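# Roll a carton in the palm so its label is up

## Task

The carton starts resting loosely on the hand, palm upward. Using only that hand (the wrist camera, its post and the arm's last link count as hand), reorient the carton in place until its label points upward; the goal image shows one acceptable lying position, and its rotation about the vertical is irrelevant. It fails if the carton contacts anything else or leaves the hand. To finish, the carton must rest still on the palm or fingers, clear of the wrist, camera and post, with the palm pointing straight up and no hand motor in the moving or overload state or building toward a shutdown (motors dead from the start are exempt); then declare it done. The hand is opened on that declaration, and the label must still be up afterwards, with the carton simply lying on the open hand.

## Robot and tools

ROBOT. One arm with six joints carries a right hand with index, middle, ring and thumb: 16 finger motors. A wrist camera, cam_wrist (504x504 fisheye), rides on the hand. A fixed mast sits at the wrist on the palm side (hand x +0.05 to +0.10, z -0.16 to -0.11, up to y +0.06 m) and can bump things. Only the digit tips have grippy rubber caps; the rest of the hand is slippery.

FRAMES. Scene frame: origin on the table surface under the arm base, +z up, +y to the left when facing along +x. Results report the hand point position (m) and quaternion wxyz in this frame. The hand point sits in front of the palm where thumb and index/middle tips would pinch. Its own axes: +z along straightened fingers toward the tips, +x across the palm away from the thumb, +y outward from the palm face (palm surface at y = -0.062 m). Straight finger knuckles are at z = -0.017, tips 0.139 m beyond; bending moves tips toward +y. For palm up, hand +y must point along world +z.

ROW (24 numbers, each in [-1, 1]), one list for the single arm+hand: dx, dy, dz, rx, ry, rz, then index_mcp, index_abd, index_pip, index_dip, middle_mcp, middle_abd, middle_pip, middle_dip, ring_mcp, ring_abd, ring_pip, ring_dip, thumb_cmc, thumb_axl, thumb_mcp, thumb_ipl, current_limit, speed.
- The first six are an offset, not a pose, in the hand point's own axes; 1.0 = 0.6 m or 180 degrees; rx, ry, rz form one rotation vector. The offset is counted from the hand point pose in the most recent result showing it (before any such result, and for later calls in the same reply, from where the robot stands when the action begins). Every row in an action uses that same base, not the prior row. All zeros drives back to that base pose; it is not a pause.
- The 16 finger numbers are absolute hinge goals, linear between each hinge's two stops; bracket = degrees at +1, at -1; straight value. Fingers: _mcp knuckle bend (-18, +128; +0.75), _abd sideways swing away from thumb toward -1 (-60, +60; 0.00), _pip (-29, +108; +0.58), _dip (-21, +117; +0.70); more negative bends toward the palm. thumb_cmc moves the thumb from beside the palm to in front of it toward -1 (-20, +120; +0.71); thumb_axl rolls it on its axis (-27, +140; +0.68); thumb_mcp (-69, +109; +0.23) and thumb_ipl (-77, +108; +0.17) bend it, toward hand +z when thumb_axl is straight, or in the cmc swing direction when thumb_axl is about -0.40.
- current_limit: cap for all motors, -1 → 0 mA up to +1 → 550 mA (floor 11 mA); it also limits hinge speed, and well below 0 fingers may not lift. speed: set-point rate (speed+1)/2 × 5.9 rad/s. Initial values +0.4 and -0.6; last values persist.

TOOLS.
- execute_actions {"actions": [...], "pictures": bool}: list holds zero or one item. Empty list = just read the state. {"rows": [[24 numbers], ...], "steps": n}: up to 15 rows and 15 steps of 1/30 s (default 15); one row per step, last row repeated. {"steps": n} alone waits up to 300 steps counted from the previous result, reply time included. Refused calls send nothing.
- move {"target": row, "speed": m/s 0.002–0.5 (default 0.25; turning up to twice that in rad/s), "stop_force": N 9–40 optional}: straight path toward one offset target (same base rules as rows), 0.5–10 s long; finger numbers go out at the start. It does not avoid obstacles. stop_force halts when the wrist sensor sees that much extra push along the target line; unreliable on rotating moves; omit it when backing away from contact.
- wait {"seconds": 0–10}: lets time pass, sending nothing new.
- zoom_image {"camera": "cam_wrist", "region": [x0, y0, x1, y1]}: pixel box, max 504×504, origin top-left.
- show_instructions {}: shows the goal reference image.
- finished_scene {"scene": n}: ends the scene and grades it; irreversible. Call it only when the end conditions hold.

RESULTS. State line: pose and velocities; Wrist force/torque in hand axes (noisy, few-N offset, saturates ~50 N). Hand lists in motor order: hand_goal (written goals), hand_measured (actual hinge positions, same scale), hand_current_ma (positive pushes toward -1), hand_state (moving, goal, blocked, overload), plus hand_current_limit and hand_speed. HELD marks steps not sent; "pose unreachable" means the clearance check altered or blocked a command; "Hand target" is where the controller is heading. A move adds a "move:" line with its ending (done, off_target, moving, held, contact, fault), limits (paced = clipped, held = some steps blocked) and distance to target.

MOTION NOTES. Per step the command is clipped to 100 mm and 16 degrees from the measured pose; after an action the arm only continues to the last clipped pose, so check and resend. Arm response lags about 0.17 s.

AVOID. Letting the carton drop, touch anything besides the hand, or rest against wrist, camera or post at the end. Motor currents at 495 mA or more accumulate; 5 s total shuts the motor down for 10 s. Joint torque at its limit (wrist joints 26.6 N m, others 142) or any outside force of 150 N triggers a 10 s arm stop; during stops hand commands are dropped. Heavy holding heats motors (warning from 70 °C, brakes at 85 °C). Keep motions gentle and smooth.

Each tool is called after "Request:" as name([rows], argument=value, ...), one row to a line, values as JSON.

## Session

Request:
move(target=[0,0,0,0,0,0, 0.046,0,-0.008,0.28, 0.046,0,-0.008,0.28, 0.046,0,-0.008,0.28, -0.104,0.266,0.032,-0.018, 0.4,-0.6], speed=0.1)

Scene clock: 0.50 s of 4800.00 s.
end_effector_position=(+0.6115, +0.0823, +0.4912) hand_goal=(+0.046, +0.000, -0.008, +0.280, +0.046, +0.000, -0.008, +0.280, +0.046, +0.000, -0.008, +0.280, -0.104, +0.266, +0.032, -0.018) hand_measured=(+0.060, +0.000, -0.006, +0.282, +0.060, +0.000, -0.006, +0.282, +0.064, +0.000, -0.006, +0.282, -0.092, +0.270, +0.034, -0.016) hand_current_ma=(+79, +0, +12, +12, +78, +0, +12, +14, +91, +0, +13, +12, +63, +27, +11, +11) hand_state=(goal, goal, goal, goal, goal, goal, goal, goal, goal, goal, goal, goal, goal, goal, goal, goal) hand_current_limit=0.40 hand_speed=-0.60 end_effector_quat_wxyz=(+0.495, +0.451, +0.529, +0.522) end_effector_velocity=(+0.000, +0.000, +0.000) end_effector_angular_velocity=(-0.000, -0.000, -0.000)
Joint positions: [-0.162 -1.193  2.181 -4.164 -1.314 -0.044]
Joint velocities: [ 0.     0.    -0.001  0.    -0.    -0.   ]
Wrist force (N, on the end effector, along its own x y z axes, offset not removed): [-1.3 1.0 3.8]
Wrist torque (N m, same axes, about the end effector's origin, offset not removed): [-0.21 0.11 -0.25]
Hand target: +0.611, +0.082, +0.491; +0.495, +0.451, +0.529, +0.522
Off the commanded pose: 0.000 m, 0 deg.
move: done
camera_calibration (this result's frames):
cam_wrist: T_world_to_cam=[[0.0514372, -0.715218, 0.697006, -0.283976], [-0.639288, -0.559774, -0.527222, 0.651017], [0.767245, -0.418469, -0.486023, -0.0731315], [0, 0, 0, 1]] pos_world=[0.486904, 0.130714, 0.50562]

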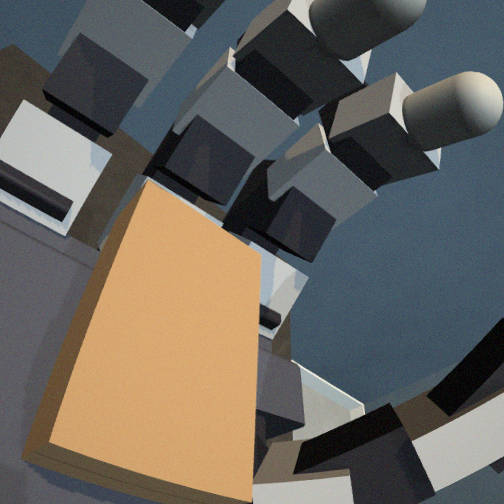

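Request:
show_instructions()

Reference images for this scene: goal picture from the wrist camera place.

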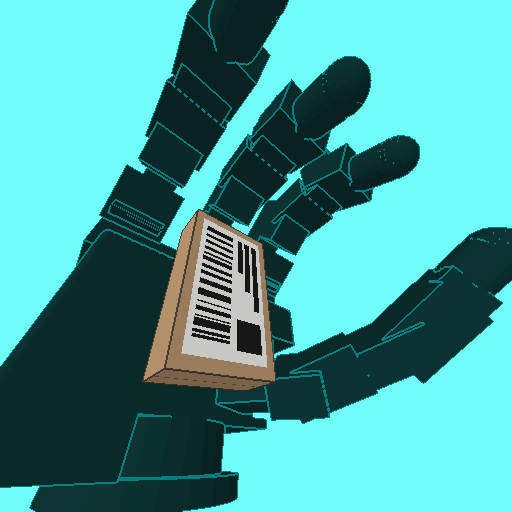

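Request:
move(target=[0,0,0,0.09,0,0.017, -0.5,-0.1,-0.2,0.33, -0.5,0,-0.2,0.33, -0.5,0.1,-0.2,0.33, 0.2,0.266,0.2,0.1, 0.4,-0.7], speed=0.1)

Scene clock: 43.17 s of 4800.00 s.
end_effector_position=(+0.6115, +0.0822, +0.4911) hand_goal=(-0.500, -0.100, -0.200, +0.330, -0.500, +0.000, -0.200, +0.330, -0.500, +0.100, -0.200, +0.330, +0.200, +0.266, +0.200, +0.100) hand_measured=(-0.498, -0.098, -0.200, +0.326, -0.496, +0.000, -0.200, +0.326, -0.498, +0.098, -0.200, +0.326, +0.208, +0.270, +0.200, +0.098) hand_current_ma=(+11, +13, +1, -18, +27, +0, +1, -21, +13, -12, +1, -18, +39, +21, +2, -10) hand_state=(goal, goal, goal, goal, goal, goal, goal, goal, goal, goal, goal, goal, goal, goal, goal, goal) hand_current_limit=0.40 hand_speed=-0.70 end_effector_quat_wxyz=(+0.413, +0.530, +0.585, +0.455) end_effector_velocity=(+0.001, -0.001, -0.002) end_effector_angular_velocity=(+0.002, +0.014, -0.001)
Joint positions: [-0.157 -1.44   2.246 -3.692 -1.335 -0.061]
Joint velocities: [-0.001 -0.007  0.     0.02  -0.    -0.   ]
Wrist force (N, on the end effector, along its own x y z axes, offset not removed): [3.6 -0.1 -0.6]
Wrist torque (N m, same axes, about the end effector's origin, offset not removed): [-0.09 -0.52 0.14]
Hand target: +0.612, +0.082, +0.491; +0.413, +0.530, +0.585, +0.455
Off the commanded pose: 0.000 m, 0 deg.
move: done
camera_calibration (this result's frames):
cam_wrist: T_world_to_cam=[[0.233929, -0.732851, 0.638911, -0.365545], [-0.770901, -0.540241, -0.337417, 0.636656], [0.592442, -0.413606, -0.691334, 0.134121], [0, 0, 0, 1]] pos_world=[0.496852, 0.131531, 0.541092]

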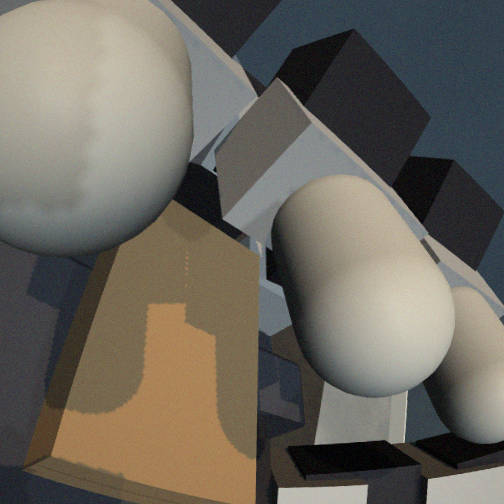

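Request:
move(target=[0,0,0,0.36,0,0, -0.5,-0.1,-0.2,0.33, -0.5,0,-0.2,0.33, -0.45,0.1,0.2,0.5, 0.2,0.266,0.2,0.1, 0.4,-0.7], speed=0.15)

Scene clock: 51.27 s of 4800.00 s.
end_effector_position=(+0.6119, +0.0822, +0.4910) hand_goal=(-0.500, -0.100, -0.200, +0.330, -0.500, +0.000, -0.200, +0.330, -0.450, +0.100, +0.200, +0.500, +0.200, +0.266, +0.200, +0.100) hand_measured=(-0.492, -0.098, -0.200, +0.328, -0.488, +0.000, -0.200, +0.326, -0.440, +0.098, +0.200, +0.498, +0.206, +0.270, +0.198, +0.098) hand_current_ma=(+42, +13, +1, -14, +67, +0, +1, -17, +58, -12, +0, -12, +35, +21, -14, -10) hand_state=(goal, goal, goal, goal, goal, goal, goal, goal, goal, goal, goal, goal, goal, goal, goal, goal) hand_current_limit=0.40 hand_speed=-0.70 end_effector_quat_wxyz=(+0.066, +0.668, +0.738, +0.071) end_effector_velocity=(+0.001, -0.001, -0.001) end_effector_angular_velocity=(-0.001, +0.011, -0.003)
Joint positions: [-0.097 -1.606  1.54  -1.693 -1.537 -0.182]
Joint velocities: [-0.     0.009 -0.013  0.015 -0.002  0.002]
Wrist force (N, on the end effector, along its own x y z axes, offset not removed): [1.8 2.4 1.6]
Wrist torque (N m, same axes, about the end effector's origin, offset not removed): [0.30 -0.15 0.21]
Hand target: +0.612, +0.082, +0.491; +0.065, +0.668, +0.738, +0.071
Off the commanded pose: 0.000 m, 0 deg.
move: done
camera_calibration (this result's frames):
cam_wrist: T_world_to_cam=[[0.717401, -0.684808, 0.127962, -0.414525], [-0.606449, -0.523481, 0.598487, 0.0753366], [-0.342863, -0.506957, -0.790847, 0.762632], [0, 0, 0, 1]] pos_world=[0.604547, 0.14219, 0.611081]

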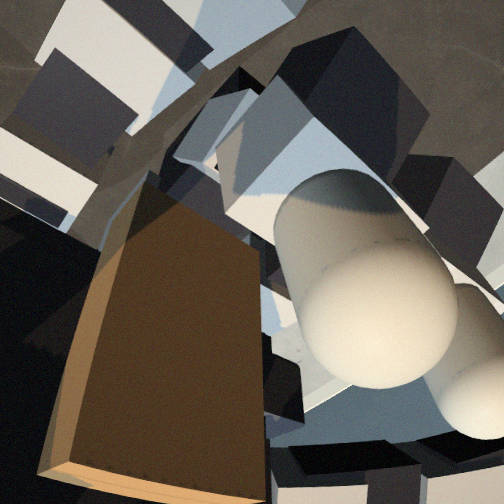

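Request:
move(target=[0,0,0,0.14,0,0, -0.52,-0.1,-0.25,0.3, -0.52,0,-0.25,0.3, -0.45,0.1,0.2,0.5, 0.2,0.266,0.2,0.1, 0.4,-0.7], speed=0.08)

Scene clock: 58.80 s of 4800.00 s.
end_effector_position=(+0.6120, +0.0822, +0.4909) hand_goal=(-0.520, -0.100, -0.250, +0.300, -0.520, +0.000, -0.250, +0.300, -0.450, +0.100, +0.200, +0.500, +0.200, +0.266, +0.200, +0.100) hand_measured=(-0.498, -0.098, -0.244, +0.302, -0.488, +0.000, -0.244, +0.304, -0.438, +0.098, +0.200, +0.498, +0.200, +0.270, +0.198, +0.098) hand_current_ma=(+121, +13, +26, +13, +169, +0, +27, +16, +59, -12, +3, -11, +1, +19, -21, -10) hand_state=(blocked, goal, goal, goal, blocked, goal, goal, goal, goal, goal, goal, goal, goal, goal, goal, goal) hand_current_limit=0.40 hand_speed=-0.70 end_effector_quat_wxyz=(-0.081, +0.666, +0.736, -0.091) end_effector_velocity=(+0.000, +0.000, -0.000) end_effector_angular_velocity=(-0.001, +0.013, +0.000)
Joint positions: [-0.065 -1.317  1.015 -1.025 -1.609 -0.149]
Joint velocities: [ 0.001  0.012 -0.019  0.02  -0.002  0.001]
Wrist force (N, on the end effector, along its own x y z axes, offset not removed): [2.5 0.0 3.1]
Wrist torque (N m, same axes, about the end effector's origin, offset not removed): [-0.02 -0.43 0.15]
Hand target: +0.612, +0.082, +0.491; -0.082, +0.666, +0.736, -0.092
Off the commanded pose: 0.000 m, 0 deg.
move: done
camera_calibration (this result's frames):
cam_wrist: T_world_to_cam=[[0.71057, -0.685566, -0.158398, -0.269783], [-0.291888, -0.492035, 0.820185, -0.228499], [-0.640228, -0.536564, -0.549733, 0.828663], [0, 0, 0, 1]] pos_world=[0.655537, 0.147248, 0.600222]

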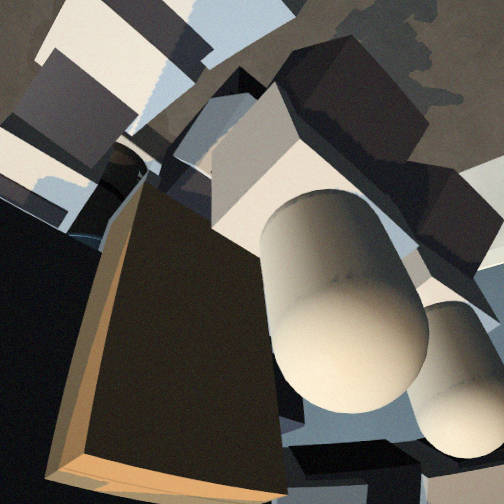

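Request:
move(target=[0,0,0,0.035,0,0, -0.48,-0.1,-0.25,0.3, -0.48,0,-0.25,0.3, -0.45,0.1,0.2,0.5, 0.2,0.266,0.2,0.1, 0.4,-0.7], speed=0.04)

Scene clock: 63.93 s of 4800.00 s.
end_effector_position=(+0.6120, +0.0821, +0.4909) hand_goal=(-0.480, -0.100, -0.250, +0.300, -0.480, +0.000, -0.250, +0.300, -0.450, +0.100, +0.200, +0.500, +0.200, +0.266, +0.200, +0.100) hand_measured=(-0.472, -0.098, -0.244, +0.302, -0.462, +0.000, -0.242, +0.304, -0.438, +0.098, +0.200, +0.498, +0.200, +0.268, +0.198, +0.098) hand_current_ma=(+46, +13, +26, +13, +92, +0, +38, +20, +59, -12, +3, -11, -4, +18, -21, -10) hand_state=(goal, goal, goal, goal, goal, goal, goal, goal, goal, goal, goal, goal, goal, goal, goal, goal) hand_current_limit=0.40 hand_speed=-0.70 end_effector_quat_wxyz=(-0.117, +0.661, +0.730, -0.131) end_effector_velocity=(+0.001, +0.000, -0.000) end_effector_angular_velocity=(-0.001, +0.013, +0.001)
Joint positions: [-0.058 -1.222  0.857 -0.854 -1.623 -0.138]
Joint velocities: [ 0.001  0.014 -0.022  0.021 -0.002  0.   ]
Wrist force (N, on the end effector, along its own x y z axes, offset not removed): [4.6 0.3 2.8]
Wrist torque (N m, same axes, about the end effector's origin, offset not removed): [0.11 -0.56 0.55]
Hand target: +0.612, +0.082, +0.491; -0.118, +0.660, +0.730, -0.131
Off the commanded pose: 0.000 m, 0 deg.
move: done
camera_calibration (this result's frames):
cam_wrist: T_world_to_cam=[[0.689708, -0.687658, -0.22678, -0.223296], [-0.201358, -0.482989, 0.85216, -0.300312], [-0.695527, -0.542077, -0.471587, 0.82459], [0, 0, 0, 1]] pos_world=[0.667063, 0.148393, 0.59414]

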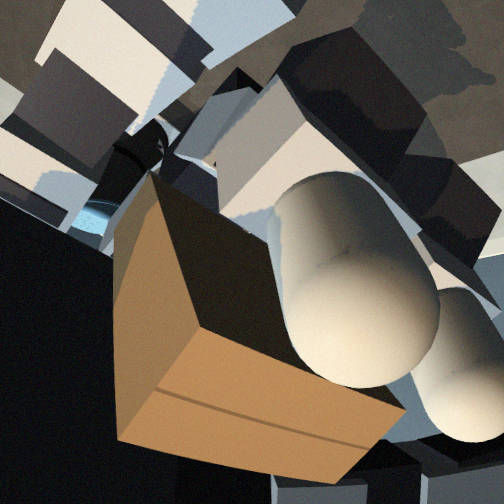

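Request:
move(target=[0,0,0,-0.08,0,0, -0.46,-0.1,0.0,0.4, -0.46,0,0.0,0.4, -0.45,0.1,0.1,0.45, 0.2,0.266,0.2,0.1, 0.4,-0.88], speed=0.06)

Scene clock: 77.83 s of 4800.00 s.
end_effector_position=(+0.6119, +0.0822, +0.4910) hand_goal=(-0.460, -0.100, +0.000, +0.400, -0.460, +0.000, +0.000, +0.400, -0.450, +0.100, +0.100, +0.450, +0.200, +0.266, +0.200, +0.100) hand_measured=(-0.450, -0.098, +0.000, +0.398, -0.440, +0.000, +0.004, +0.400, -0.438, +0.098, +0.108, +0.454, +0.200, +0.268, +0.198, +0.098) hand_current_ma=(+48, +13, +1, -12, +108, +0, +22, -4, +59, -12, +46, +19, -5, +18, -21, -10) hand_state=(goal, goal, goal, goal, blocked, goal, goal, goal, goal, goal, goal, goal, goal, goal, goal, goal) hand_current_limit=0.40 hand_speed=-0.88 end_effector_quat_wxyz=(-0.034, +0.670, +0.740, -0.039) end_effector_velocity=(-0.000, +0.000, -0.001) end_effector_angular_velocity=(+0.001, -0.007, +0.002)
Joint positions: [-0.075 -1.426  1.201 -1.243 -1.589 -0.162]
Joint velocities: [-0.001 -0.007  0.013 -0.013  0.001 -0.003]
Wrist force (N, on the end effector, along its own x y z axes, offset not removed): [1.5 0.7 2.9]
Wrist torque (N m, same axes, about the end effector's origin, offset not removed): [0.15 -0.12 0.25]
Hand target: +0.612, +0.082, +0.491; -0.034, +0.670, +0.740, -0.039
Off the commanded pose: 0.000 m, 0 deg.
move: done
camera_calibration (this result's frames):
cam_wrist: T_world_to_cam=[[0.726492, -0.683944, -0.0665558, -0.324708], [-0.403744, -0.503212, 0.764048, -0.131591], [-0.556057, -0.528203, -0.641718, 0.821598], [0, 0, 0, 1]] pos_world=[0.639624, 0.145671, 0.606165]

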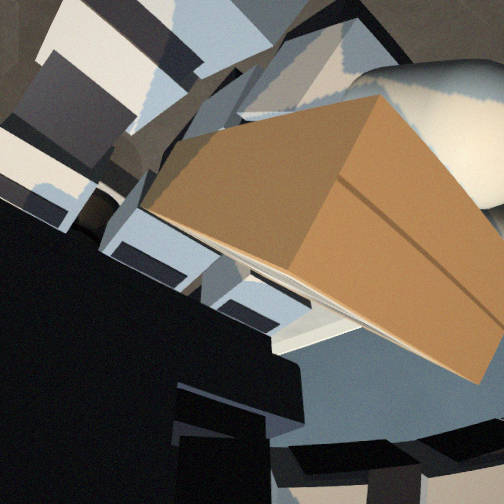

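Request:
move(target=[0,0,0,-0.195,0,0, 0.07,-0.1,0.1,0.45, 0.07,0,0.1,0.45, 0.07,0.1,0.1,0.45, 0.2,0.266,0.2,0.1, 0.4,-0.917], speed=0.12)

Scene clock: 89.20 s of 4800.00 s.
end_effector_position=(+0.6117, +0.0822, +0.4910) hand_goal=(+0.070, -0.100, +0.100, +0.450, +0.070, +0.000, +0.100, +0.450, +0.070, +0.100, +0.100, +0.450, +0.200, +0.266, +0.200, +0.100) hand_measured=(+0.080, -0.098, +0.100, +0.448, +0.090, +0.000, +0.104, +0.450, +0.080, +0.098, +0.108, +0.454, +0.202, +0.268, +0.198, +0.098) hand_current_ma=(+49, +13, +2, -11, +112, +0, +24, -3, +57, -12, +45, +19, +11, +18, -21, -10) hand_state=(goal, goal, goal, goal, blocked, goal, goal, goal, goal, goal, goal, goal, goal, goal, goal, goal) hand_current_limit=0.40 hand_speed=-0.92 end_effector_quat_wxyz=(+0.170, +0.650, +0.717, +0.186) end_effector_velocity=(+0.000, +0.000, +0.001) end_effector_angular_velocity=(+0.001, -0.008, -0.000)
Joint positions: [-0.123 -1.722  1.844 -2.191 -1.47  -0.185]
Joint velocities: [-0.001 -0.002  0.005 -0.011  0.002  0.   ]
Wrist force (N, on the end effector, along its own x y z axes, offset not removed): [1.5 0.9 4.3]
Wrist torque (N m, same axes, about the end effector's origin, offset not removed): [0.09 -0.42 0.12]
Hand target: +0.612, +0.082, +0.491; +0.170, +0.650, +0.717, +0.186
Off the commanded pose: 0.000 m, 0 deg.
move: done
camera_calibration (this result's frames):
cam_wrist: T_world_to_cam=[[0.646398, -0.691783, 0.321879, -0.465614], [-0.758826, -0.538792, 0.365905, 0.283935], [-0.0797012, -0.480771, -0.873217, 0.63989], [0, 0, 0, 1]] pos_world=[0.56743, 0.138519, 0.604741]

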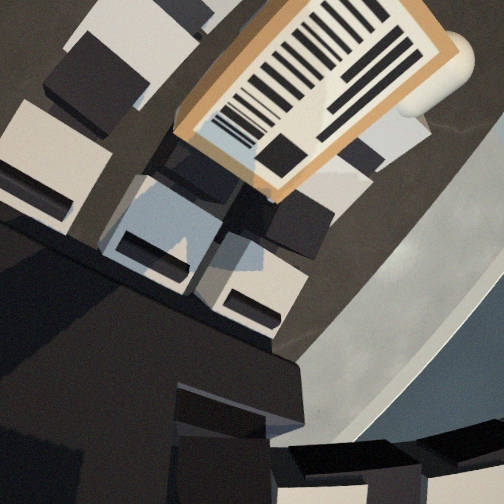

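Request:
move(target=[0,0,0,-0.195,0,0, 0.4,-0.1,0.1,0.45, 0.4,0,0.1,0.45, 0.4,0.1,0.1,0.45, 0.2,0.266,0.2,0.1, 0.4,-0.94], speed=0.12)

Scene clock: 98.03 s of 4800.00 s.
end_effector_position=(+0.6115, +0.0822, +0.4910) hand_goal=(+0.400, -0.100, +0.100, +0.450, +0.400, +0.000, +0.100, +0.450, +0.400, +0.100, +0.100, +0.450, +0.200, +0.266, +0.200, +0.100) hand_measured=(+0.410, -0.098, +0.100, +0.448, +0.420, +0.000, +0.104, +0.450, +0.410, +0.098, +0.108, +0.454, +0.206, +0.268, +0.198, +0.098) hand_current_ma=(+50, +13, +2, -11, +109, +0, +24, -3, +58, -12, +44, +18, +34, +18, -14, -10) hand_state=(goal, goal, goal, goal, blocked, goal, goal, goal, goal, goal, goal, goal, goal, goal, goal, goal) hand_current_limit=0.40 hand_speed=-0.94 end_effector_quat_wxyz=(+0.357, +0.569, +0.628, +0.393) end_effector_velocity=(+0.000, -0.001, +0.000) end_effector_angular_velocity=(+0.001, -0.010, -0.001)
Joint positions: [-0.157 -1.596  2.221 -3.303 -1.351 -0.109]
Joint velocities: [-0.001  0.007  0.001 -0.019  0.     0.003]
Wrist force (N, on the end effector, along its own x y z axes, offset not removed): [1.5 0.7 4.5]
Wrist torque (N m, same axes, about the end effector's origin, offset not removed): [-0.13 -0.34 0.00]
Hand target: +0.612, +0.082, +0.491; +0.357, +0.569, +0.628, +0.394
Off the commanded pose: 0.000 m, 0 deg.
move: done
camera_calibration (this result's frames):
cam_wrist: T_world_to_cam=[[0.358924, -0.720355, 0.593517, -0.420699], [-0.821864, -0.545315, -0.164837, 0.583453], [0.442395, -0.428627, -0.78776, 0.2744], [0, 0, 0, 1]] pos_world=[0.509124, 0.132729, 0.562028]

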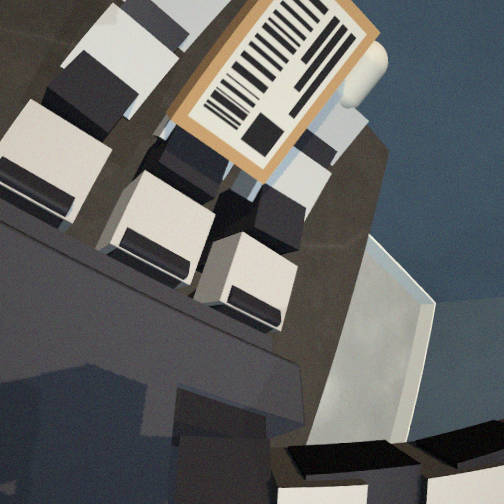

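Request:
move(target=[0,0,0,-0.195,0,0, 0.9,-0.1,0.1,0.45, 0.9,0,0.1,0.45, 0.8,0.1,0.1,0.45, 0.2,0.266,0.2,0.1, 0.4,-0.92], speed=0.12)

Scene clock: 106.37 s of 4800.00 s.
end_effector_position=(+0.6113, +0.0822, +0.4911) hand_goal=(+0.900, -0.100, +0.100, +0.450, +0.900, +0.000, +0.100, +0.450, +0.800, +0.100, +0.100, +0.450, +0.200, +0.266, +0.200, +0.100) hand_measured=(+0.910, -0.098, +0.100, +0.448, +0.920, +0.000, +0.104, +0.450, +0.810, +0.098, +0.108, +0.454, +0.208, +0.268, +0.200, +0.098) hand_current_ma=(+50, +13, +2, -11, +108, +0, +24, -3, +58, -12, +42, +18, +40, +18, +7, -9) hand_state=(goal, goal, goal, goal, blocked, goal, goal, goal, goal, goal, goal, goal, goal, goal, goal, goal) hand_current_limit=0.40 hand_speed=-0.92 end_effector_quat_wxyz=(+0.512, +0.435, +0.480, +0.565) end_effector_velocity=(+0.000, +0.000, +0.000) end_effector_angular_velocity=(+0.000, -0.008, +0.000)
Joint positions: [-0.138 -1.09   2.115 -4.33  -1.349  0.037]
Joint velocities: [ 0.001  0.006 -0.005 -0.009 -0.001  0.001]
Wrist force (N, on the end effector, along its own x y z axes, offset not removed): [1.2 4.1 0.8]
Wrist torque (N m, same axes, about the end effector's origin, offset not removed): [0.66 -0.12 0.23]
Hand target: +0.611, +0.082, +0.491; +0.512, +0.435, +0.480, +0.565
Off the commanded pose: 0.000 m, 0 deg.
move: done
camera_calibration (this result's frames):
cam_wrist: T_world_to_cam=[[-0.0317639, -0.759397, 0.649851, -0.206251], [-0.569943, -0.520351, -0.635925, 0.65857], [0.82107, -0.390578, -0.416285, -0.142518], [0, 0, 0, 1]] pos_world=[0.485813, 0.130397, 0.493505]

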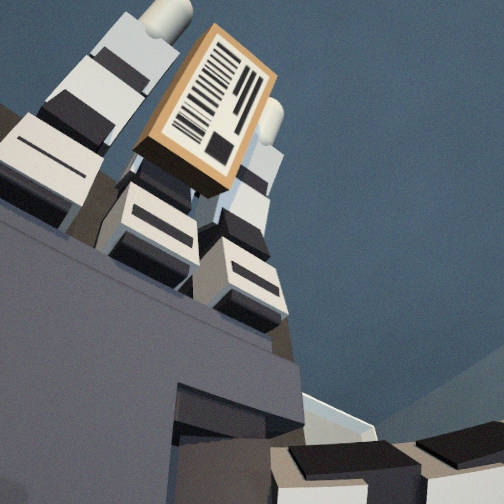

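Request:
move(target=[0,0,0,-0.02,0,0, 0.97,-0.1,-0.2,0.35, 0.97,0,-0.2,0.35, 0.9,0.1,-0.2,0.35, 0.2,0.266,0.2,0.1, 0.4,-0.9], speed=0.06)

Scene clock: 112.37 s of 4800.00 s.
end_effector_position=(+0.6113, +0.0822, +0.4910) hand_goal=(+0.970, -0.100, -0.200, +0.350, +0.970, +0.000, -0.200, +0.350, +0.900, +0.100, -0.200, +0.350, +0.200, +0.266, +0.200, +0.100) hand_measured=(+0.980, -0.098, -0.192, +0.352, +0.990, +0.000, -0.190, +0.356, +0.910, +0.098, -0.194, +0.352, +0.208, +0.268, +0.202, +0.098) hand_current_ma=(+49, +13, +36, +16, +105, +0, +55, +32, +56, -12, +34, +15, +40, +18, +8, -8) hand_state=(goal, goal, goal, goal, goal, goal, goal, goal, goal, goal, goal, goal, goal, goal, goal, goal) hand_current_limit=0.40 hand_speed=-0.90 end_effector_quat_wxyz=(+0.525, +0.419, +0.462, +0.579) end_effector_velocity=(-0.000, -0.000, +0.000) end_effector_angular_velocity=(+0.001, +0.000, +0.000)
Joint positions: [-0.133 -1.042  2.076 -4.404 -1.356  0.05 ]
Joint velocities: [ 0.    -0.001  0.     0.    -0.     0.001]
Wrist force (N, on the end effector, along its own x y z axes, offset not removed): [3.2 1.3 2.8]
Wrist torque (N m, same axes, about the end effector's origin, offset not removed): [0.04 -0.40 0.22]
Hand target: +0.611, +0.082, +0.491; +0.525, +0.419, +0.462, +0.579
Off the commanded pose: 0.000 m, 0 deg.
move: done
camera_calibration (this result's frames):
cam_wrist: T_world_to_cam=[[-0.0721474, -0.763443, 0.641832, -0.177292], [-0.528967, -0.516266, -0.673546, 0.651646], [0.84557, -0.388103, -0.366589, -0.182093], [0, 0, 0, 1]] pos_world=[0.48588, 0.130399, 0.485952]

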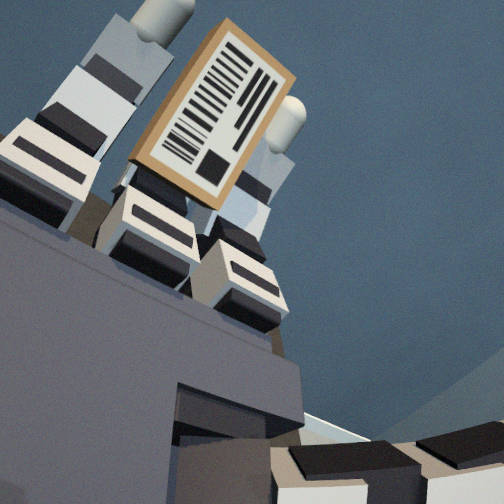

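Request:
move(target=[0,0,0,-0.02,0,0, 0.97,-0.1,-0.42,0.35, 0.97,0,-0.42,0.35, 0.9,0.1,-0.42,0.35, 0.2,0.266,0.2,0.1, 0.4,-0.9], speed=0.06)

Scene clock: 117.57 s of 4800.00 s.
end_effector_position=(+0.6113, +0.0822, +0.4910) hand_goal=(+0.970, -0.100, -0.420, +0.350, +0.970, +0.000, -0.420, +0.350, +0.900, +0.100, -0.420, +0.350, +0.200, +0.266, +0.200, +0.100) hand_measured=(+0.980, -0.098, -0.414, +0.352, +0.990, +0.000, -0.414, +0.354, +0.910, +0.098, -0.416, +0.352, +0.208, +0.268, +0.202, +0.098) hand_current_ma=(+49, +13, +27, +14, +105, +0, +27, +16, +56, -12, +24, +14, +40, +18, +10, -8) hand_state=(goal, goal, goal, goal, goal, goal, goal, goal, goal, goal, goal, goal, goal, goal, goal, goal) hand_current_limit=0.40 hand_speed=-0.90 end_effector_quat_wxyz=(+0.538, +0.402, +0.443, +0.594) end_effector_velocity=(+0.000, +0.000, +0.001) end_effector_angular_velocity=(+0.000, -0.002, +0.001)
Joint positions: [-0.129 -0.996  2.034 -4.472 -1.365  0.063]
Joint velocities: [ 0.001  0.    -0.002 -0.     0.     0.001]
Wrist force (N, on the end effector, along its own x y z axes, offset not removed): [3.3 1.7 6.0]
Wrist torque (N m, same axes, about the end effector's origin, offset not removed): [-0.11 -0.48 0.36]
Hand target: +0.611, +0.082, +0.491; +0.538, +0.402, +0.443, +0.594
Off the commanded pose: 0.000 m, 0 deg.
move: done
camera_calibration (this result's frames):
cam_wrist: T_world_to_cam=[[-0.111931, -0.767431, 0.631285, -0.147464], [-0.485741, -0.511954, -0.70849, 0.642014], [0.866907, -0.385943, -0.315469, -0.220408], [0, 0, 0, 1]] pos_world=[0.486419, 0.130448, 0.478421]

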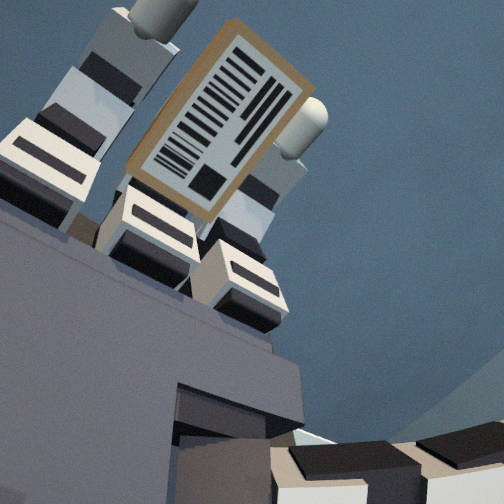

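Request:
move(target=[0,0,0,0,0,0, 0.9,-0.1,0.42,0.45, 0.9,0,0.42,0.45, 0.85,0.1,0.3,0.45, 0.2,0.266,0.2,0.1, 0.4,-0.85], speed=0.06)

Scene clock: 131.70 s of 4800.00 s.
end_effector_position=(+0.6113, +0.0822, +0.4910) hand_goal=(+0.900, -0.100, +0.420, +0.450, +0.900, +0.000, +0.420, +0.450, +0.850, +0.100, +0.300, +0.450, +0.200, +0.266, +0.200, +0.100) hand_measured=(+0.924, -0.098, +0.420, +0.448, +0.934, +0.000, +0.420, +0.448, +0.878, +0.098, +0.300, +0.448, +0.208, +0.268, +0.202, +0.098) hand_current_ma=(+129, +13, +2, -11, +181, +0, +2, -13, +145, -12, +1, -12, +40, +18, +10, -8) hand_state=(blocked, goal, goal, goal, blocked, goal, goal, goal, blocked, goal, goal, goal, goal, goal, goal, goal) hand_current_limit=0.40 hand_speed=-0.85 end_effector_quat_wxyz=(+0.538, +0.402, +0.443, +0.594) end_effector_velocity=(+0.000, +0.000, -0.001) end_effector_angular_velocity=(+0.001, +0.004, +0.001)
Joint positions: [-0.129 -0.996  2.034 -4.472 -1.365  0.063]
Joint velocities: [0.001 0.001 0.001 0.002 0.    0.   ]
Wrist force (N, on the end effector, along its own x y z axes, offset not removed): [4.8 -5.0 3.7]
Wrist torque (N m, same axes, about the end effector's origin, offset not removed): [-0.91 -0.63 0.34]
Hand target: +0.611, +0.082, +0.491; +0.538, +0.402, +0.443, +0.594
Off the commanded pose: 0.000 m, 0 deg.
move: done
camera_calibration (this result's frames):
cam_wrist: T_world_to_cam=[[-0.111945, -0.767434, 0.63128, -0.147458], [-0.485727, -0.511951, -0.708502, 0.642017], [0.866913, -0.385943, -0.315453, -0.220419], [0, 0, 0, 1]] pos_world=[0.486422, 0.130448, 0.478425]

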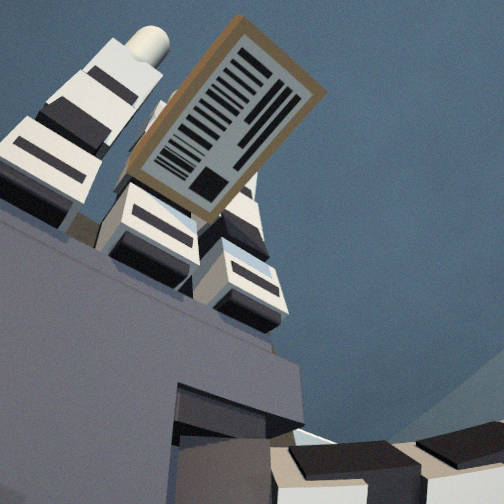

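Request:
move(target=[0,0,0,0.11,0,0, 0.9,-0.1,-0.38,0.35, 0.9,0,-0.38,0.35, 0.85,0.1,-0.38,0.35, 0.2,0.266,0.2,0.1, 0.4,-0.6], speed=0.06)

Scene clock: 149.47 s of 4800.00 s.
end_effector_position=(+0.6114, +0.0822, +0.4911) hand_goal=(+0.900, -0.100, -0.380, +0.350, +0.900, +0.000, -0.380, +0.350, +0.850, +0.100, -0.380, +0.350, +0.200, +0.266, +0.200, +0.100) hand_measured=(+0.924, -0.098, -0.374, +0.352, +0.934, +0.000, -0.374, +0.354, +0.876, +0.098, -0.376, +0.352, +0.208, +0.268, +0.202, +0.098) hand_current_ma=(+127, +13, +29, +14, +180, +0, +33, +18, +144, -12, +27, +14, +40, +18, +11, -8) hand_state=(blocked, goal, goal, goal, blocked, goal, goal, goal, blocked, goal, goal, goal, goal, goal, goal, goal) hand_current_limit=0.40 hand_speed=-0.60 end_effector_quat_wxyz=(+0.461, +0.488, +0.539, +0.509) end_effector_velocity=(+0.000, +0.000, -0.001) end_effector_angular_velocity=(-0.002, +0.011, +0.001)
Joint positions: [-0.151 -1.274  2.214 -4.021 -1.333 -0.014]
Joint velocities: [ 0.    -0.007  0.004  0.015 -0.    -0.003]
Wrist force (N, on the end effector, along its own x y z axes, offset not removed): [-1.0 -3.0 8.5]
Wrist torque (N m, same axes, about the end effector's origin, offset not removed): [-0.90 -0.03 -0.24]
Hand target: +0.611, +0.082, +0.491; +0.461, +0.488, +0.539, +0.508
Off the commanded pose: 0.000 m, 0 deg.
move: done
camera_calibration (this result's frames):
cam_wrist: T_world_to_cam=[[0.111285, -0.74508, 0.657626, -0.298699], [-0.69283, -0.532576, -0.486158, 0.661194], [0.712462, -0.401521, -0.575481, 0.00291882], [0, 0, 0, 1]] pos_world=[0.489256, 0.130754, 0.519556]

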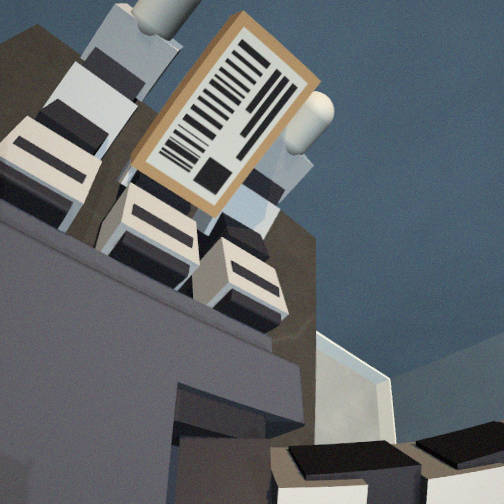

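Request:
move(target=[0,0,0,-0.1,0,0, 0.87,-0.1,0.55,0.6, 0.87,0,0.55,0.6, 0.8,0.1,0.45,0.5, 0.2,0.266,0.2,0.1, 0.5,-0.88], speed=0.05)

Scene clock: 161.70 s of 4800.00 s.
end_effector_position=(+0.6113, +0.0822, +0.4910) hand_goal=(+0.870, -0.100, +0.550, +0.600, +0.870, +0.000, +0.550, +0.600, +0.800, +0.100, +0.450, +0.500, +0.200, +0.266, +0.200, +0.100) hand_measured=(+0.894, -0.098, +0.550, +0.598, +0.910, -0.002, +0.556, +0.600, +0.828, +0.098, +0.450, +0.498, +0.208, +0.268, +0.202, +0.098) hand_current_ma=(+131, +13, -3, -11, +219, -8, +34, +5, +153, -12, +2, -11, +40, +18, +11, -8) hand_state=(blocked, goal, goal, goal, blocked, goal, goal, goal, blocked, goal, goal, goal, goal, goal, goal, goal) hand_current_limit=0.50 hand_speed=-0.88 end_effector_quat_wxyz=(+0.532, +0.410, +0.453, +0.587) end_effector_velocity=(+0.000, +0.001, -0.001) end_effector_angular_velocity=(+0.001, -0.010, +0.001)
Joint positions: [-0.131 -1.019  2.056 -4.439 -1.36   0.057]
Joint velocities: [ 0.002  0.009 -0.007 -0.011 -0.001  0.002]
Wrist force (N, on the end effector, along its own x y z axes, offset not removed): [2.0 1.9 -0.2]
Wrist torque (N m, same axes, about the end effector's origin, offset not removed): [0.54 -0.19 0.29]
Hand target: +0.611, +0.082, +0.491; +0.532, +0.410, +0.452, +0.587
Off the commanded pose: 0.000 m, 0 deg.
move: done
camera_calibration (this result's frames):
cam_wrist: T_world_to_cam=[[-0.0920403, -0.765441, 0.63689, -0.162534], [-0.507706, -0.514147, -0.691294, 0.647172], [0.8566, -0.38698, -0.341297, -0.201335], [0, 0, 0, 1]] pos_world=[0.486077, 0.130419, 0.482187]

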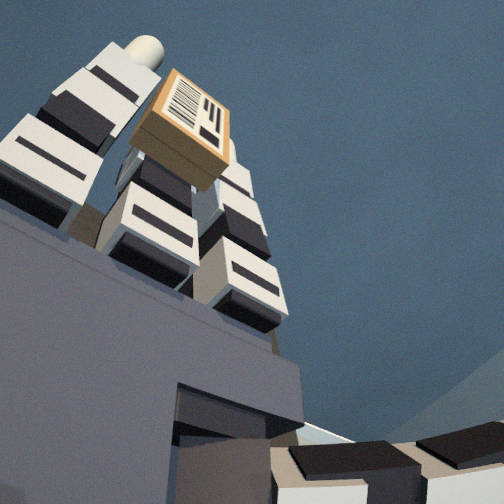

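Request:
move(target=[0,0,0,-0.015,0,0, 0.62,-0.1,0.6,0.62, 0.62,0,0.6,0.62, 0.6,0.1,0.45,0.5, 0.2,0.266,0.2,0.1, 0.5,-0.92], speed=0.05)

Scene clock: 166.57 s of 4800.00 s.
end_effector_position=(+0.6113, +0.0822, +0.4910) hand_goal=(+0.620, -0.100, +0.600, +0.620, +0.620, +0.000, +0.600, +0.620, +0.600, +0.100, +0.450, +0.500, +0.200, +0.266, +0.200, +0.100) hand_measured=(+0.646, -0.098, +0.602, +0.618, +0.668, -0.002, +0.604, +0.620, +0.630, +0.098, +0.450, +0.498, +0.208, +0.268, +0.202, +0.098) hand_current_ma=(+144, +13, +6, -10, +256, -8, +26, +0, +159, -12, +3, -11, +40, +18, +11, -8) hand_state=(blocked, goal, goal, goal, blocked, goal, goal, goal, blocked, goal, goal, goal, goal, goal, goal, goal) hand_current_limit=0.50 hand_speed=-0.92 end_effector_quat_wxyz=(+0.541, +0.398, +0.439, +0.597) end_effector_velocity=(-0.000, +0.000, +0.000) end_effector_angular_velocity=(+0.000, -0.001, +0.001)
Joint positions: [-0.127 -0.985  2.023 -4.488 -1.367  0.065]
Joint velocities: [ 0.    -0.     0.    -0.001  0.     0.   ]
Wrist force (N, on the end effector, along its own x y z axes, offset not removed): [1.2 -0.3 3.3]
Wrist torque (N m, same axes, about the end effector's origin, offset not removed): [-0.27 -0.13 0.10]
Hand target: +0.611, +0.082, +0.491; +0.541, +0.398, +0.439, +0.597
Off the commanded pose: 0.000 m, 0 deg.
move: done
camera_calibration (this result's frames):
cam_wrist: T_world_to_cam=[[-0.121702, -0.768415, 0.628274, -0.139926], [-0.474666, -0.51085, -0.716746, 0.639191], [0.871711, -0.38545, -0.302569, -0.229709], [0, 0, 0, 1]] pos_world=[0.486613, 0.130469, 0.476546]

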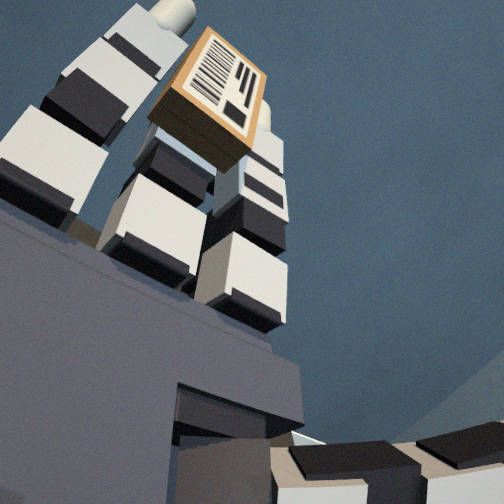

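Request:
zoom_image(camera="cam_wrist", region=[120, 0, 320, 200])

Region (120, 0, 320, 200) of cam_wrist's 504x504 image, scaled by 2.520, with more detail than that image has.

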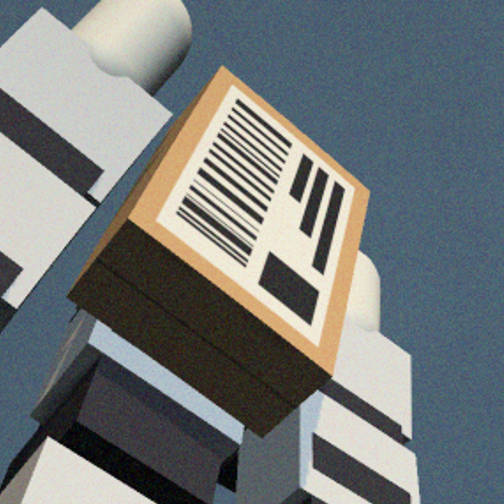

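Request:
move(target=[0,0,0,0,0,0, 0.52,-0.1,0.58,0.7, 0.52,0,0.58,0.72, 0.5,0.1,0.45,0.5, 0.2,0.266,0.2,0.1, 0.5,-0.95], speed=0.05)

Scene clock: 181.90 s of 4800.00 s.
end_effector_position=(+0.6113, +0.0822, +0.4910) hand_goal=(+0.520, -0.100, +0.580, +0.700, +0.520, +0.000, +0.580, +0.720, +0.500, +0.100, +0.450, +0.500, +0.200, +0.266, +0.200, +0.100) hand_measured=(+0.544, -0.098, +0.588, +0.698, +0.548, -0.002, +0.588, +0.718, +0.526, +0.098, +0.450, +0.498, +0.208, +0.268, +0.202, +0.098) hand_current_ma=(+129, +12, +41, -11, +146, -8, +39, -11, +143, -11, +3, -11, +40, +18, +12, -7) hand_state=(blocked, goal, goal, goal, blocked, goal, goal, goal, blocked, goal, goal, goal, goal, goal, goal, goal) hand_current_limit=0.50 hand_speed=-0.95 end_effector_quat_wxyz=(+0.541, +0.398, +0.439, +0.597) end_effector_velocity=(+0.000, +0.001, +0.000) end_effector_angular_velocity=(-0.000, +0.000, +0.001)
Joint positions: [-0.127 -0.985  2.023 -4.488 -1.367  0.065]
Joint velocities: [ 0.001 -0.    -0.     0.001  0.    -0.   ]
Wrist force (N, on the end effector, along its own x y z axes, offset not removed): [3.5 2.6 4.6]
Wrist torque (N m, same axes, about the end effector's origin, offset not removed): [-0.04 -0.48 0.29]
Hand target: +0.611, +0.082, +0.491; +0.541, +0.398, +0.439, +0.597
Off the commanded pose: 0.000 m, 0 deg.
move: done
camera_calibration (this result's frames):
cam_wrist: T_world_to_cam=[[-0.121694, -0.768416, 0.628273, -0.139924], [-0.474674, -0.510849, -0.716741, 0.639191], [0.871708, -0.385448, -0.30258, -0.229707], [0, 0, 0, 1]] pos_world=[0.486617, 0.13047, 0.47654]

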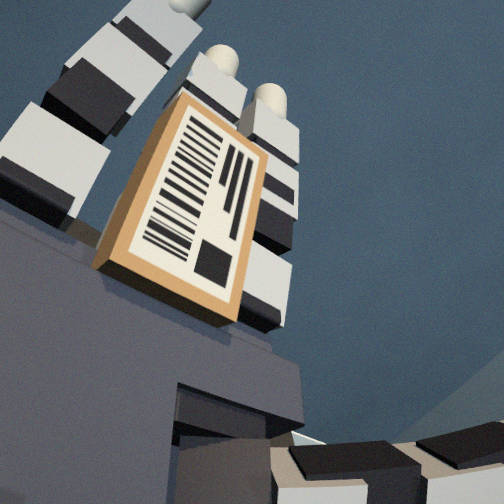

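Request:
move(target=[0,0,0,-0.01,0,0, 0.98,-0.1,-0.3,0.3, 0.98,0,-0.3,0.3, 0.7,0.1,0.2,0.45, 0.2,0.266,0.2,0.1, 0.2,-0.85], speed=0.05)

Scene clock: 188.90 s of 4800.00 s.
end_effector_position=(+0.6113, +0.0822, +0.4910) hand_goal=(+0.980, -0.100, -0.300, +0.300, +0.980, +0.000, -0.300, +0.300, +0.700, +0.100, +0.200, +0.450, +0.200, +0.266, +0.200, +0.100) hand_measured=(+0.990, -0.098, -0.294, +0.302, +0.988, -0.002, -0.294, +0.304, +0.710, +0.098, +0.206, +0.454, +0.208, +0.268, +0.202, +0.098) hand_current_ma=(+49, +12, +30, +14, +48, -8, +30, +17, +53, -11, +38, +17, +40, +18, +12, -7) hand_state=(goal, goal, goal, goal, goal, goal, goal, goal, goal, goal, goal, goal, goal, goal, goal, goal) hand_current_limit=0.20 hand_speed=-0.85 end_effector_quat_wxyz=(+0.547, +0.389, +0.429, +0.604) end_effector_velocity=(+0.000, +0.001, -0.000) end_effector_angular_velocity=(-0.002, -0.000, +0.000)
Joint positions: [-0.125 -0.963  2.    -4.519 -1.371  0.071]
Joint velocities: [ 0.001  0.001 -0.001 -0.     0.    -0.002]
Wrist force (N, on the end effector, along its own x y z axes, offset not removed): [3.8 0.0 4.3]
Wrist torque (N m, same axes, about the end effector's origin, offset not removed): [-0.30 -0.50 0.28]
Hand target: +0.611, +0.082, +0.491; +0.547, +0.389, +0.429, +0.604
Off the commanded pose: 0.000 m, 0 deg.
move: done
camera_calibration (this result's frames):
cam_wrist: T_world_to_cam=[[-0.141229, -0.770375, 0.621753, -0.124618], [-0.452001, -0.508586, -0.732827, 0.633037], [0.880766, -0.384529, -0.276383, -0.248179], [0, 0, 0, 1]] pos_world=[0.487122, 0.130518, 0.472796]

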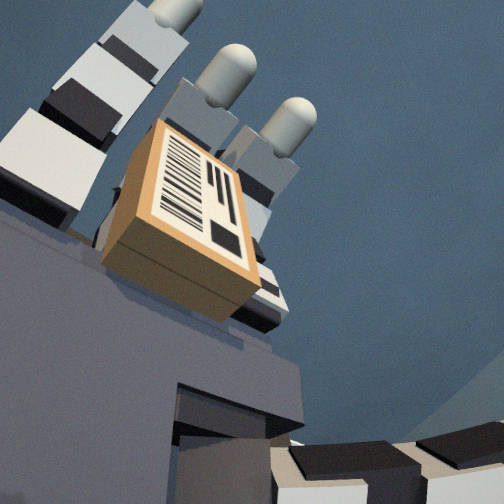

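Request:
move(target=[0,0,0,0,0,0, 0.98,-0.1,-0.95,0.0, 0.98,0,-0.95,0.0, 0.7,0.1,0.2,0.45, 0.2,0.266,0.2,0.1, 0.0,-0.8], speed=0.05)

Scene clock: 195.53 s of 4800.00 s.
end_effector_position=(+0.6113, +0.0822, +0.4910) hand_goal=(+0.980, -0.100, -0.950, +0.000, +0.980, +0.000, -0.950, +0.000, +0.700, +0.100, +0.200, +0.450, +0.200, +0.266, +0.200, +0.100) hand_measured=(+0.990, -0.098, -0.948, +0.002, +0.988, -0.002, -0.940, +0.002, +0.710, +0.098, +0.206, +0.454, +0.208, +0.268, +0.202, +0.098) hand_current_ma=(+49, +12, +9, +11, +48, -8, +49, +14, +53, -11, +38, +17, +40, +18, +12, -7) hand_state=(goal, goal, goal, goal, goal, goal, goal, goal, goal, goal, goal, goal, goal, goal, goal, goal) hand_current_limit=0.00 hand_speed=-0.80 end_effector_quat_wxyz=(+0.547, +0.389, +0.429, +0.604) end_effector_velocity=(+0.000, -0.001, -0.000) end_effector_angular_velocity=(+0.001, +0.001, -0.001)
Joint positions: [-0.125 -0.963  2.    -4.519 -1.371  0.071]
Joint velocities: [-0.001  0.     0.001  0.    -0.     0.001]
Wrist force (N, on the end effector, along its own x y z axes, offset not removed): [2.1 3.9 3.4]
Wrist torque (N m, same axes, about the end effector's origin, offset not removed): [0.34 -0.25 0.36]
Hand target: +0.611, +0.082, +0.491; +0.547, +0.389, +0.429, +0.604
Off the commanded pose: 0.000 m, 0 deg.
move: done
camera_calibration (this result's frames):
cam_wrist: T_world_to_cam=[[-0.141229, -0.770375, 0.621753, -0.124618], [-0.452001, -0.508585, -0.732827, 0.633037], [0.880766, -0.38453, -0.276383, -0.248179], [0, 0, 0, 1]] pos_world=[0.487121, 0.130518, 0.472796]

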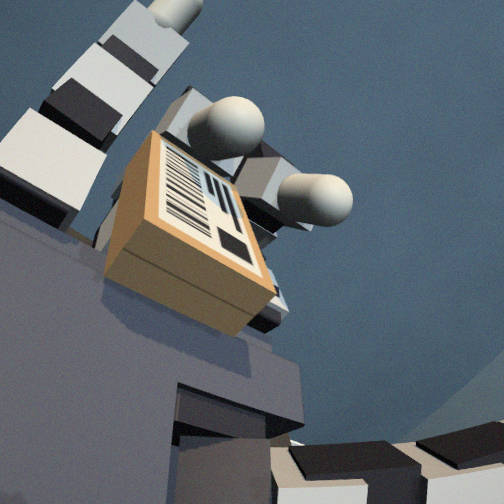

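Request:
execute_actions(actions=[])

Scene clock: 202.10 s of 4800.00 s.
end_effector_position=(+0.6113, +0.0822, +0.4910) hand_goal=(+0.980, -0.100, -0.950, +0.000, +0.980, +0.000, -0.950, +0.000, +0.700, +0.100, +0.200, +0.450, +0.200, +0.266, +0.200, +0.100) hand_measured=(+0.990, -0.098, -0.948, +0.002, +0.988, -0.002, -0.940, +0.002, +0.710, +0.098, +0.206, +0.454, +0.208, +0.268, +0.202, +0.098) hand_current_ma=(+49, +12, +9, +11, +48, -8, +49, +14, +53, -11, +38, +17, +40, +18, +12, -7) hand_state=(goal, goal, goal, goal, goal, goal, goal, goal, goal, goal, goal, goal, goal, goal, goal, goal) hand_current_limit=0.00 hand_speed=-0.80 end_effector_quat_wxyz=(+0.547, +0.389, +0.429, +0.604) end_effector_velocity=(-0.001, +0.000, +0.000) end_effector_angular_velocity=(-0.000, -0.002, +0.000)
Joint positions: [-0.125 -0.963  2.    -4.519 -1.371  0.071]
Joint velocities: [ 0.    -0.     0.    -0.002  0.    -0.   ]
Wrist force (N, on the end effector, along its own x y z axes, offset not removed): [3.1 2.6 2.3]
Wrist torque (N m, same axes, about the end effector's origin, offset not removed): [0.03 -0.23 0.30]
Hand target: +0.611, +0.082, +0.491; +0.547, +0.389, +0.429, +0.604
Off the commanded pose: 0.000 m, 0 deg.
Steps of this call (steps 1 to 197: nothing new was sent). Readings (end_effector_position | what the end effector reports):
1: (+0.6113, +0.0822, +0.4910) | hand_goal=(+0.980, -0.100, -0.950, +0.000, +0.980, +0.000, -0.950, +0.000, +0.700, +0.100, +0.200, +0.450, +0.200, +0.266, +0.200, +0.100) hand_measured=(+0.990, -0.098, -0.948, +0.002, +0.988, -0.002, -0.940, +0.002, +0.710, +0.098, +0.206, +0.454, +0.208, +0.268, +0.202, +0.098) hand_current_ma=(+49, +12, +9, +11, +48, -8, +49, +14, +53, -11, +38, +17, +40, +18, +12, -7) hand_state=(goal, goal, goal, goal, goal, goal, goal, goal, goal, goal, goal, goal, goal, goal, goal, goal) hand_current_limit=0.00 hand_speed=-0.80
2: (+0.6113, +0.0822, +0.4910) | hand_goal=(+0.980, -0.100, -0.950, +0.000, +0.980, +0.000, -0.950, +0.000, +0.700, +0.100, +0.200, +0.450, +0.200, +0.266, +0.200, +0.100) hand_measured=(+0.990, -0.098, -0.948, +0.002, +0.988, -0.002, -0.940, +0.002, +0.710, +0.098, +0.206, +0.454, +0.208, +0.268, +0.202, +0.098) hand_current_ma=(+49, +12, +9, +11, +48, -8, +49, +14, +53, -11, +38, +17, +40, +18, +12, -7) hand_state=(goal, goal, goal, goal, goal, goal, goal, goal, goal, goal, goal, goal, goal, goal, goal, goal) hand_current_limit=0.00 hand_speed=-0.80
4: (+0.6113, +0.0822, +0.4910) | hand_goal=(+0.980, -0.100, -0.950, +0.000, +0.980, +0.000, -0.950, +0.000, +0.700, +0.100, +0.200, +0.450, +0.200, +0.266, +0.200, +0.100) hand_measured=(+0.990, -0.098, -0.948, +0.002, +0.988, -0.002, -0.940, +0.002, +0.710, +0.098, +0.206, +0.454, +0.208, +0.268, +0.202, +0.098) hand_current_ma=(+49, +12, +9, +11, +47, -8, +49, +14, +53, -11, +38, +17, +40, +18, +12, -7) hand_state=(goal, goal, goal, goal, goal, goal, goal, goal, goal, goal, goal, goal, goal, goal, goal, goal) hand_current_limit=0.00 hand_speed=-0.80
8: (+0.6113, +0.0822, +0.4910) | hand_goal=(+0.980, -0.100, -0.950, +0.000, +0.980, +0.000, -0.950, +0.000, +0.700, +0.100, +0.200, +0.450, +0.200, +0.266, +0.200, +0.100) hand_measured=(+0.990, -0.098, -0.948, +0.002, +0.988, -0.002, -0.940, +0.002, +0.710, +0.098, +0.206, +0.454, +0.208, +0.268, +0.202, +0.098) hand_current_ma=(+49, +12, +9, +11, +48, -8, +49, +14, +53, -11, +38, +17, +40, +18, +12, -7) hand_state=(goal, goal, goal, goal, goal, goal, goal, goal, goal, goal, goal, goal, goal, goal, goal, goal) hand_current_limit=0.00 hand_speed=-0.80
197: the state above
camera_calibration (this result's frames):
cam_wrist: T_world_to_cam=[[-0.141229, -0.770375, 0.621753, -0.124619], [-0.452001, -0.508586, -0.732827, 0.633037], [0.880766, -0.384529, -0.276383, -0.248179], [0, 0, 0, 1]] pos_world=[0.487121, 0.130518, 0.472796]

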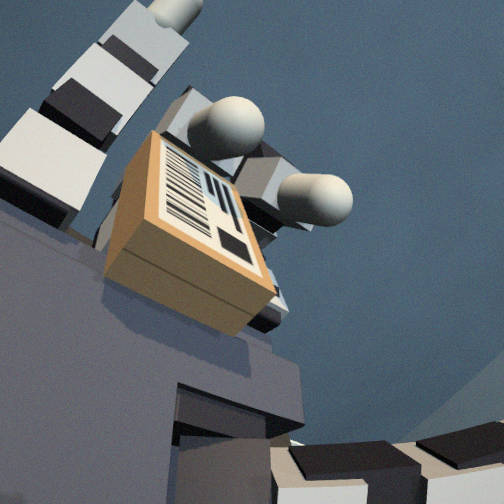

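Request:
zoom_image(camera="cam_wrist", region=[60, 180, 320, 380])

Request:
move(target=[0,0,0,0,0,0, 0.98,-0.1,-0.99,-0.25, 0.98,0,-0.99,-0.25, 0.7,0.1,0.2,0.45, 0.2,0.266,0.2,0.1, -0.1,-0.85], speed=0.05)

Region (60, 180, 320, 380) of cam_wrist's 504x504 image, scaled by 1.938, with more detail than that image has; it fills the top 388 rows of this view, and the rest is white.

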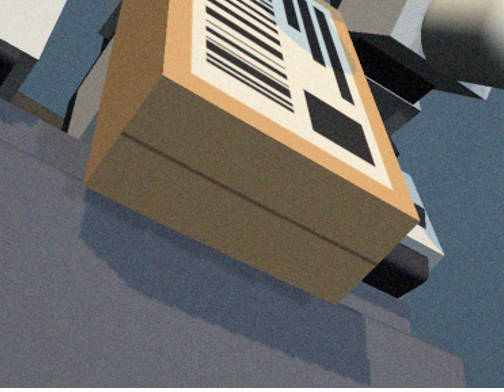

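Scene clock: 207.60 s of 4800.00 s.
end_effector_position=(+0.6113, +0.0822, +0.4910) hand_goal=(+0.980, -0.100, -0.990, -0.250, +0.980, +0.000, -0.990, -0.250, +0.700, +0.100, +0.200, +0.450, +0.200, +0.266, +0.200, +0.100) hand_measured=(+0.990, -0.098, -0.988, -0.248, +0.988, -0.002, -0.958, -0.116, +0.710, +0.098, +0.206, +0.454, +0.208, +0.268, +0.202, +0.098) hand_current_ma=(+49, +12, +8, +11, +47, -8, +165, +247, +53, -11, +38, +17, +40, +18, +12, -7) hand_state=(goal, goal, goal, goal, goal, goal, blocked, blocked, goal, goal, goal, goal, goal, goal, goal, goal) hand_current_limit=-0.10 hand_speed=-0.85 end_effector_quat_wxyz=(+0.547, +0.389, +0.429, +0.604) end_effector_velocity=(-0.000, +0.000, -0.000) end_effector_angular_velocity=(-0.001, +0.000, +0.000)
Joint positions: [-0.125 -0.963  2.    -4.519 -1.371  0.071]
Joint velocities: [ 0.     0.001  0.001 -0.001  0.    -0.001]
Wrist force (N, on the end effector, along its own x y z axes, offset not removed): [2.1 1.0 0.7]
Wrist torque (N m, same axes, about the end effector's origin, offset not removed): [0.25 -0.30 0.37]
Hand target: +0.611, +0.082, +0.491; +0.547, +0.389, +0.429, +0.604
Off the commanded pose: 0.000 m, 0 deg.
move: done
camera_calibration (this result's frames):
cam_wrist: T_world_to_cam=[[-0.141229, -0.770375, 0.621753, -0.124618], [-0.452, -0.508586, -0.732828, 0.633036], [0.880767, -0.384529, -0.276382, -0.24818], [0, 0, 0, 1]] pos_world=[0.487121, 0.130518, 0.472796]

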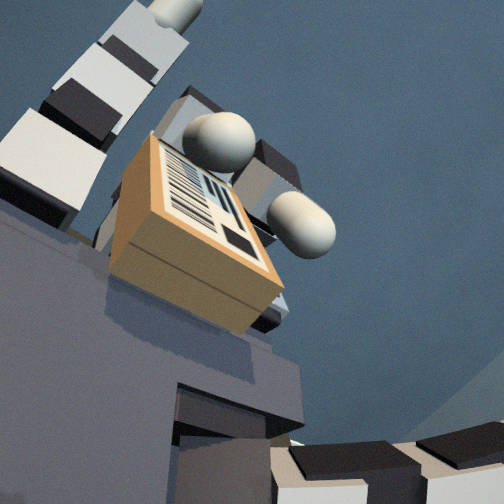

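Request:
move(target=[0,0,0,0,0,0, 0.98,-0.1,-0.85,0.2, 0.98,0,-0.85,0.2, 0.7,0.1,0.2,0.45, 0.2,0.266,0.2,0.1, 0.0,-0.8], speed=0.05)

Scene clock: 210.77 s of 4800.00 s.
end_effector_position=(+0.6113, +0.0822, +0.4910) hand_goal=(+0.980, -0.100, -0.850, +0.200, +0.980, +0.000, -0.850, +0.200, +0.700, +0.100, +0.200, +0.450, +0.200, +0.266, +0.200, +0.100) hand_measured=(+0.990, -0.098, -0.854, +0.196, +0.988, -0.002, -0.854, +0.196, +0.710, +0.098, +0.206, +0.454, +0.208, +0.268, +0.202, +0.098) hand_current_ma=(+49, +12, -20, -19, +48, -8, -20, -22, +54, -11, +37, +17, +40, +18, +12, -7) hand_state=(goal, goal, goal, goal, goal, goal, goal, goal, goal, goal, goal, goal, goal, goal, goal, goal) hand_current_limit=0.00 hand_speed=-0.80 end_effector_quat_wxyz=(+0.547, +0.389, +0.429, +0.604) end_effector_velocity=(+0.001, -0.000, -0.002) end_effector_angular_velocity=(+0.002, +0.003, -0.000)
Joint positions: [-0.125 -0.963  2.    -4.519 -1.371  0.071]
Joint velocities: [-0.     0.002 -0.     0.001 -0.     0.001]
Wrist force (N, on the end effector, along its own x y z axes, offset not removed): [1.4 -1.0 1.8]
Wrist torque (N m, same axes, about the end effector's origin, offset not removed): [-0.02 -0.33 0.18]
Hand target: +0.611, +0.082, +0.491; +0.547, +0.389, +0.429, +0.604
Off the commanded pose: 0.000 m, 0 deg.
move: done
camera_calibration (this result's frames):
cam_wrist: T_world_to_cam=[[-0.14123, -0.770375, 0.621753, -0.124618], [-0.452001, -0.508586, -0.732827, 0.633037], [0.880766, -0.38453, -0.276383, -0.24818], [0, 0, 0, 1]] pos_world=[0.487121, 0.130518, 0.472796]

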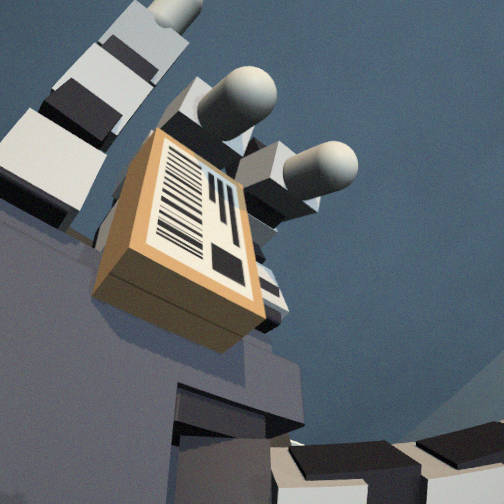

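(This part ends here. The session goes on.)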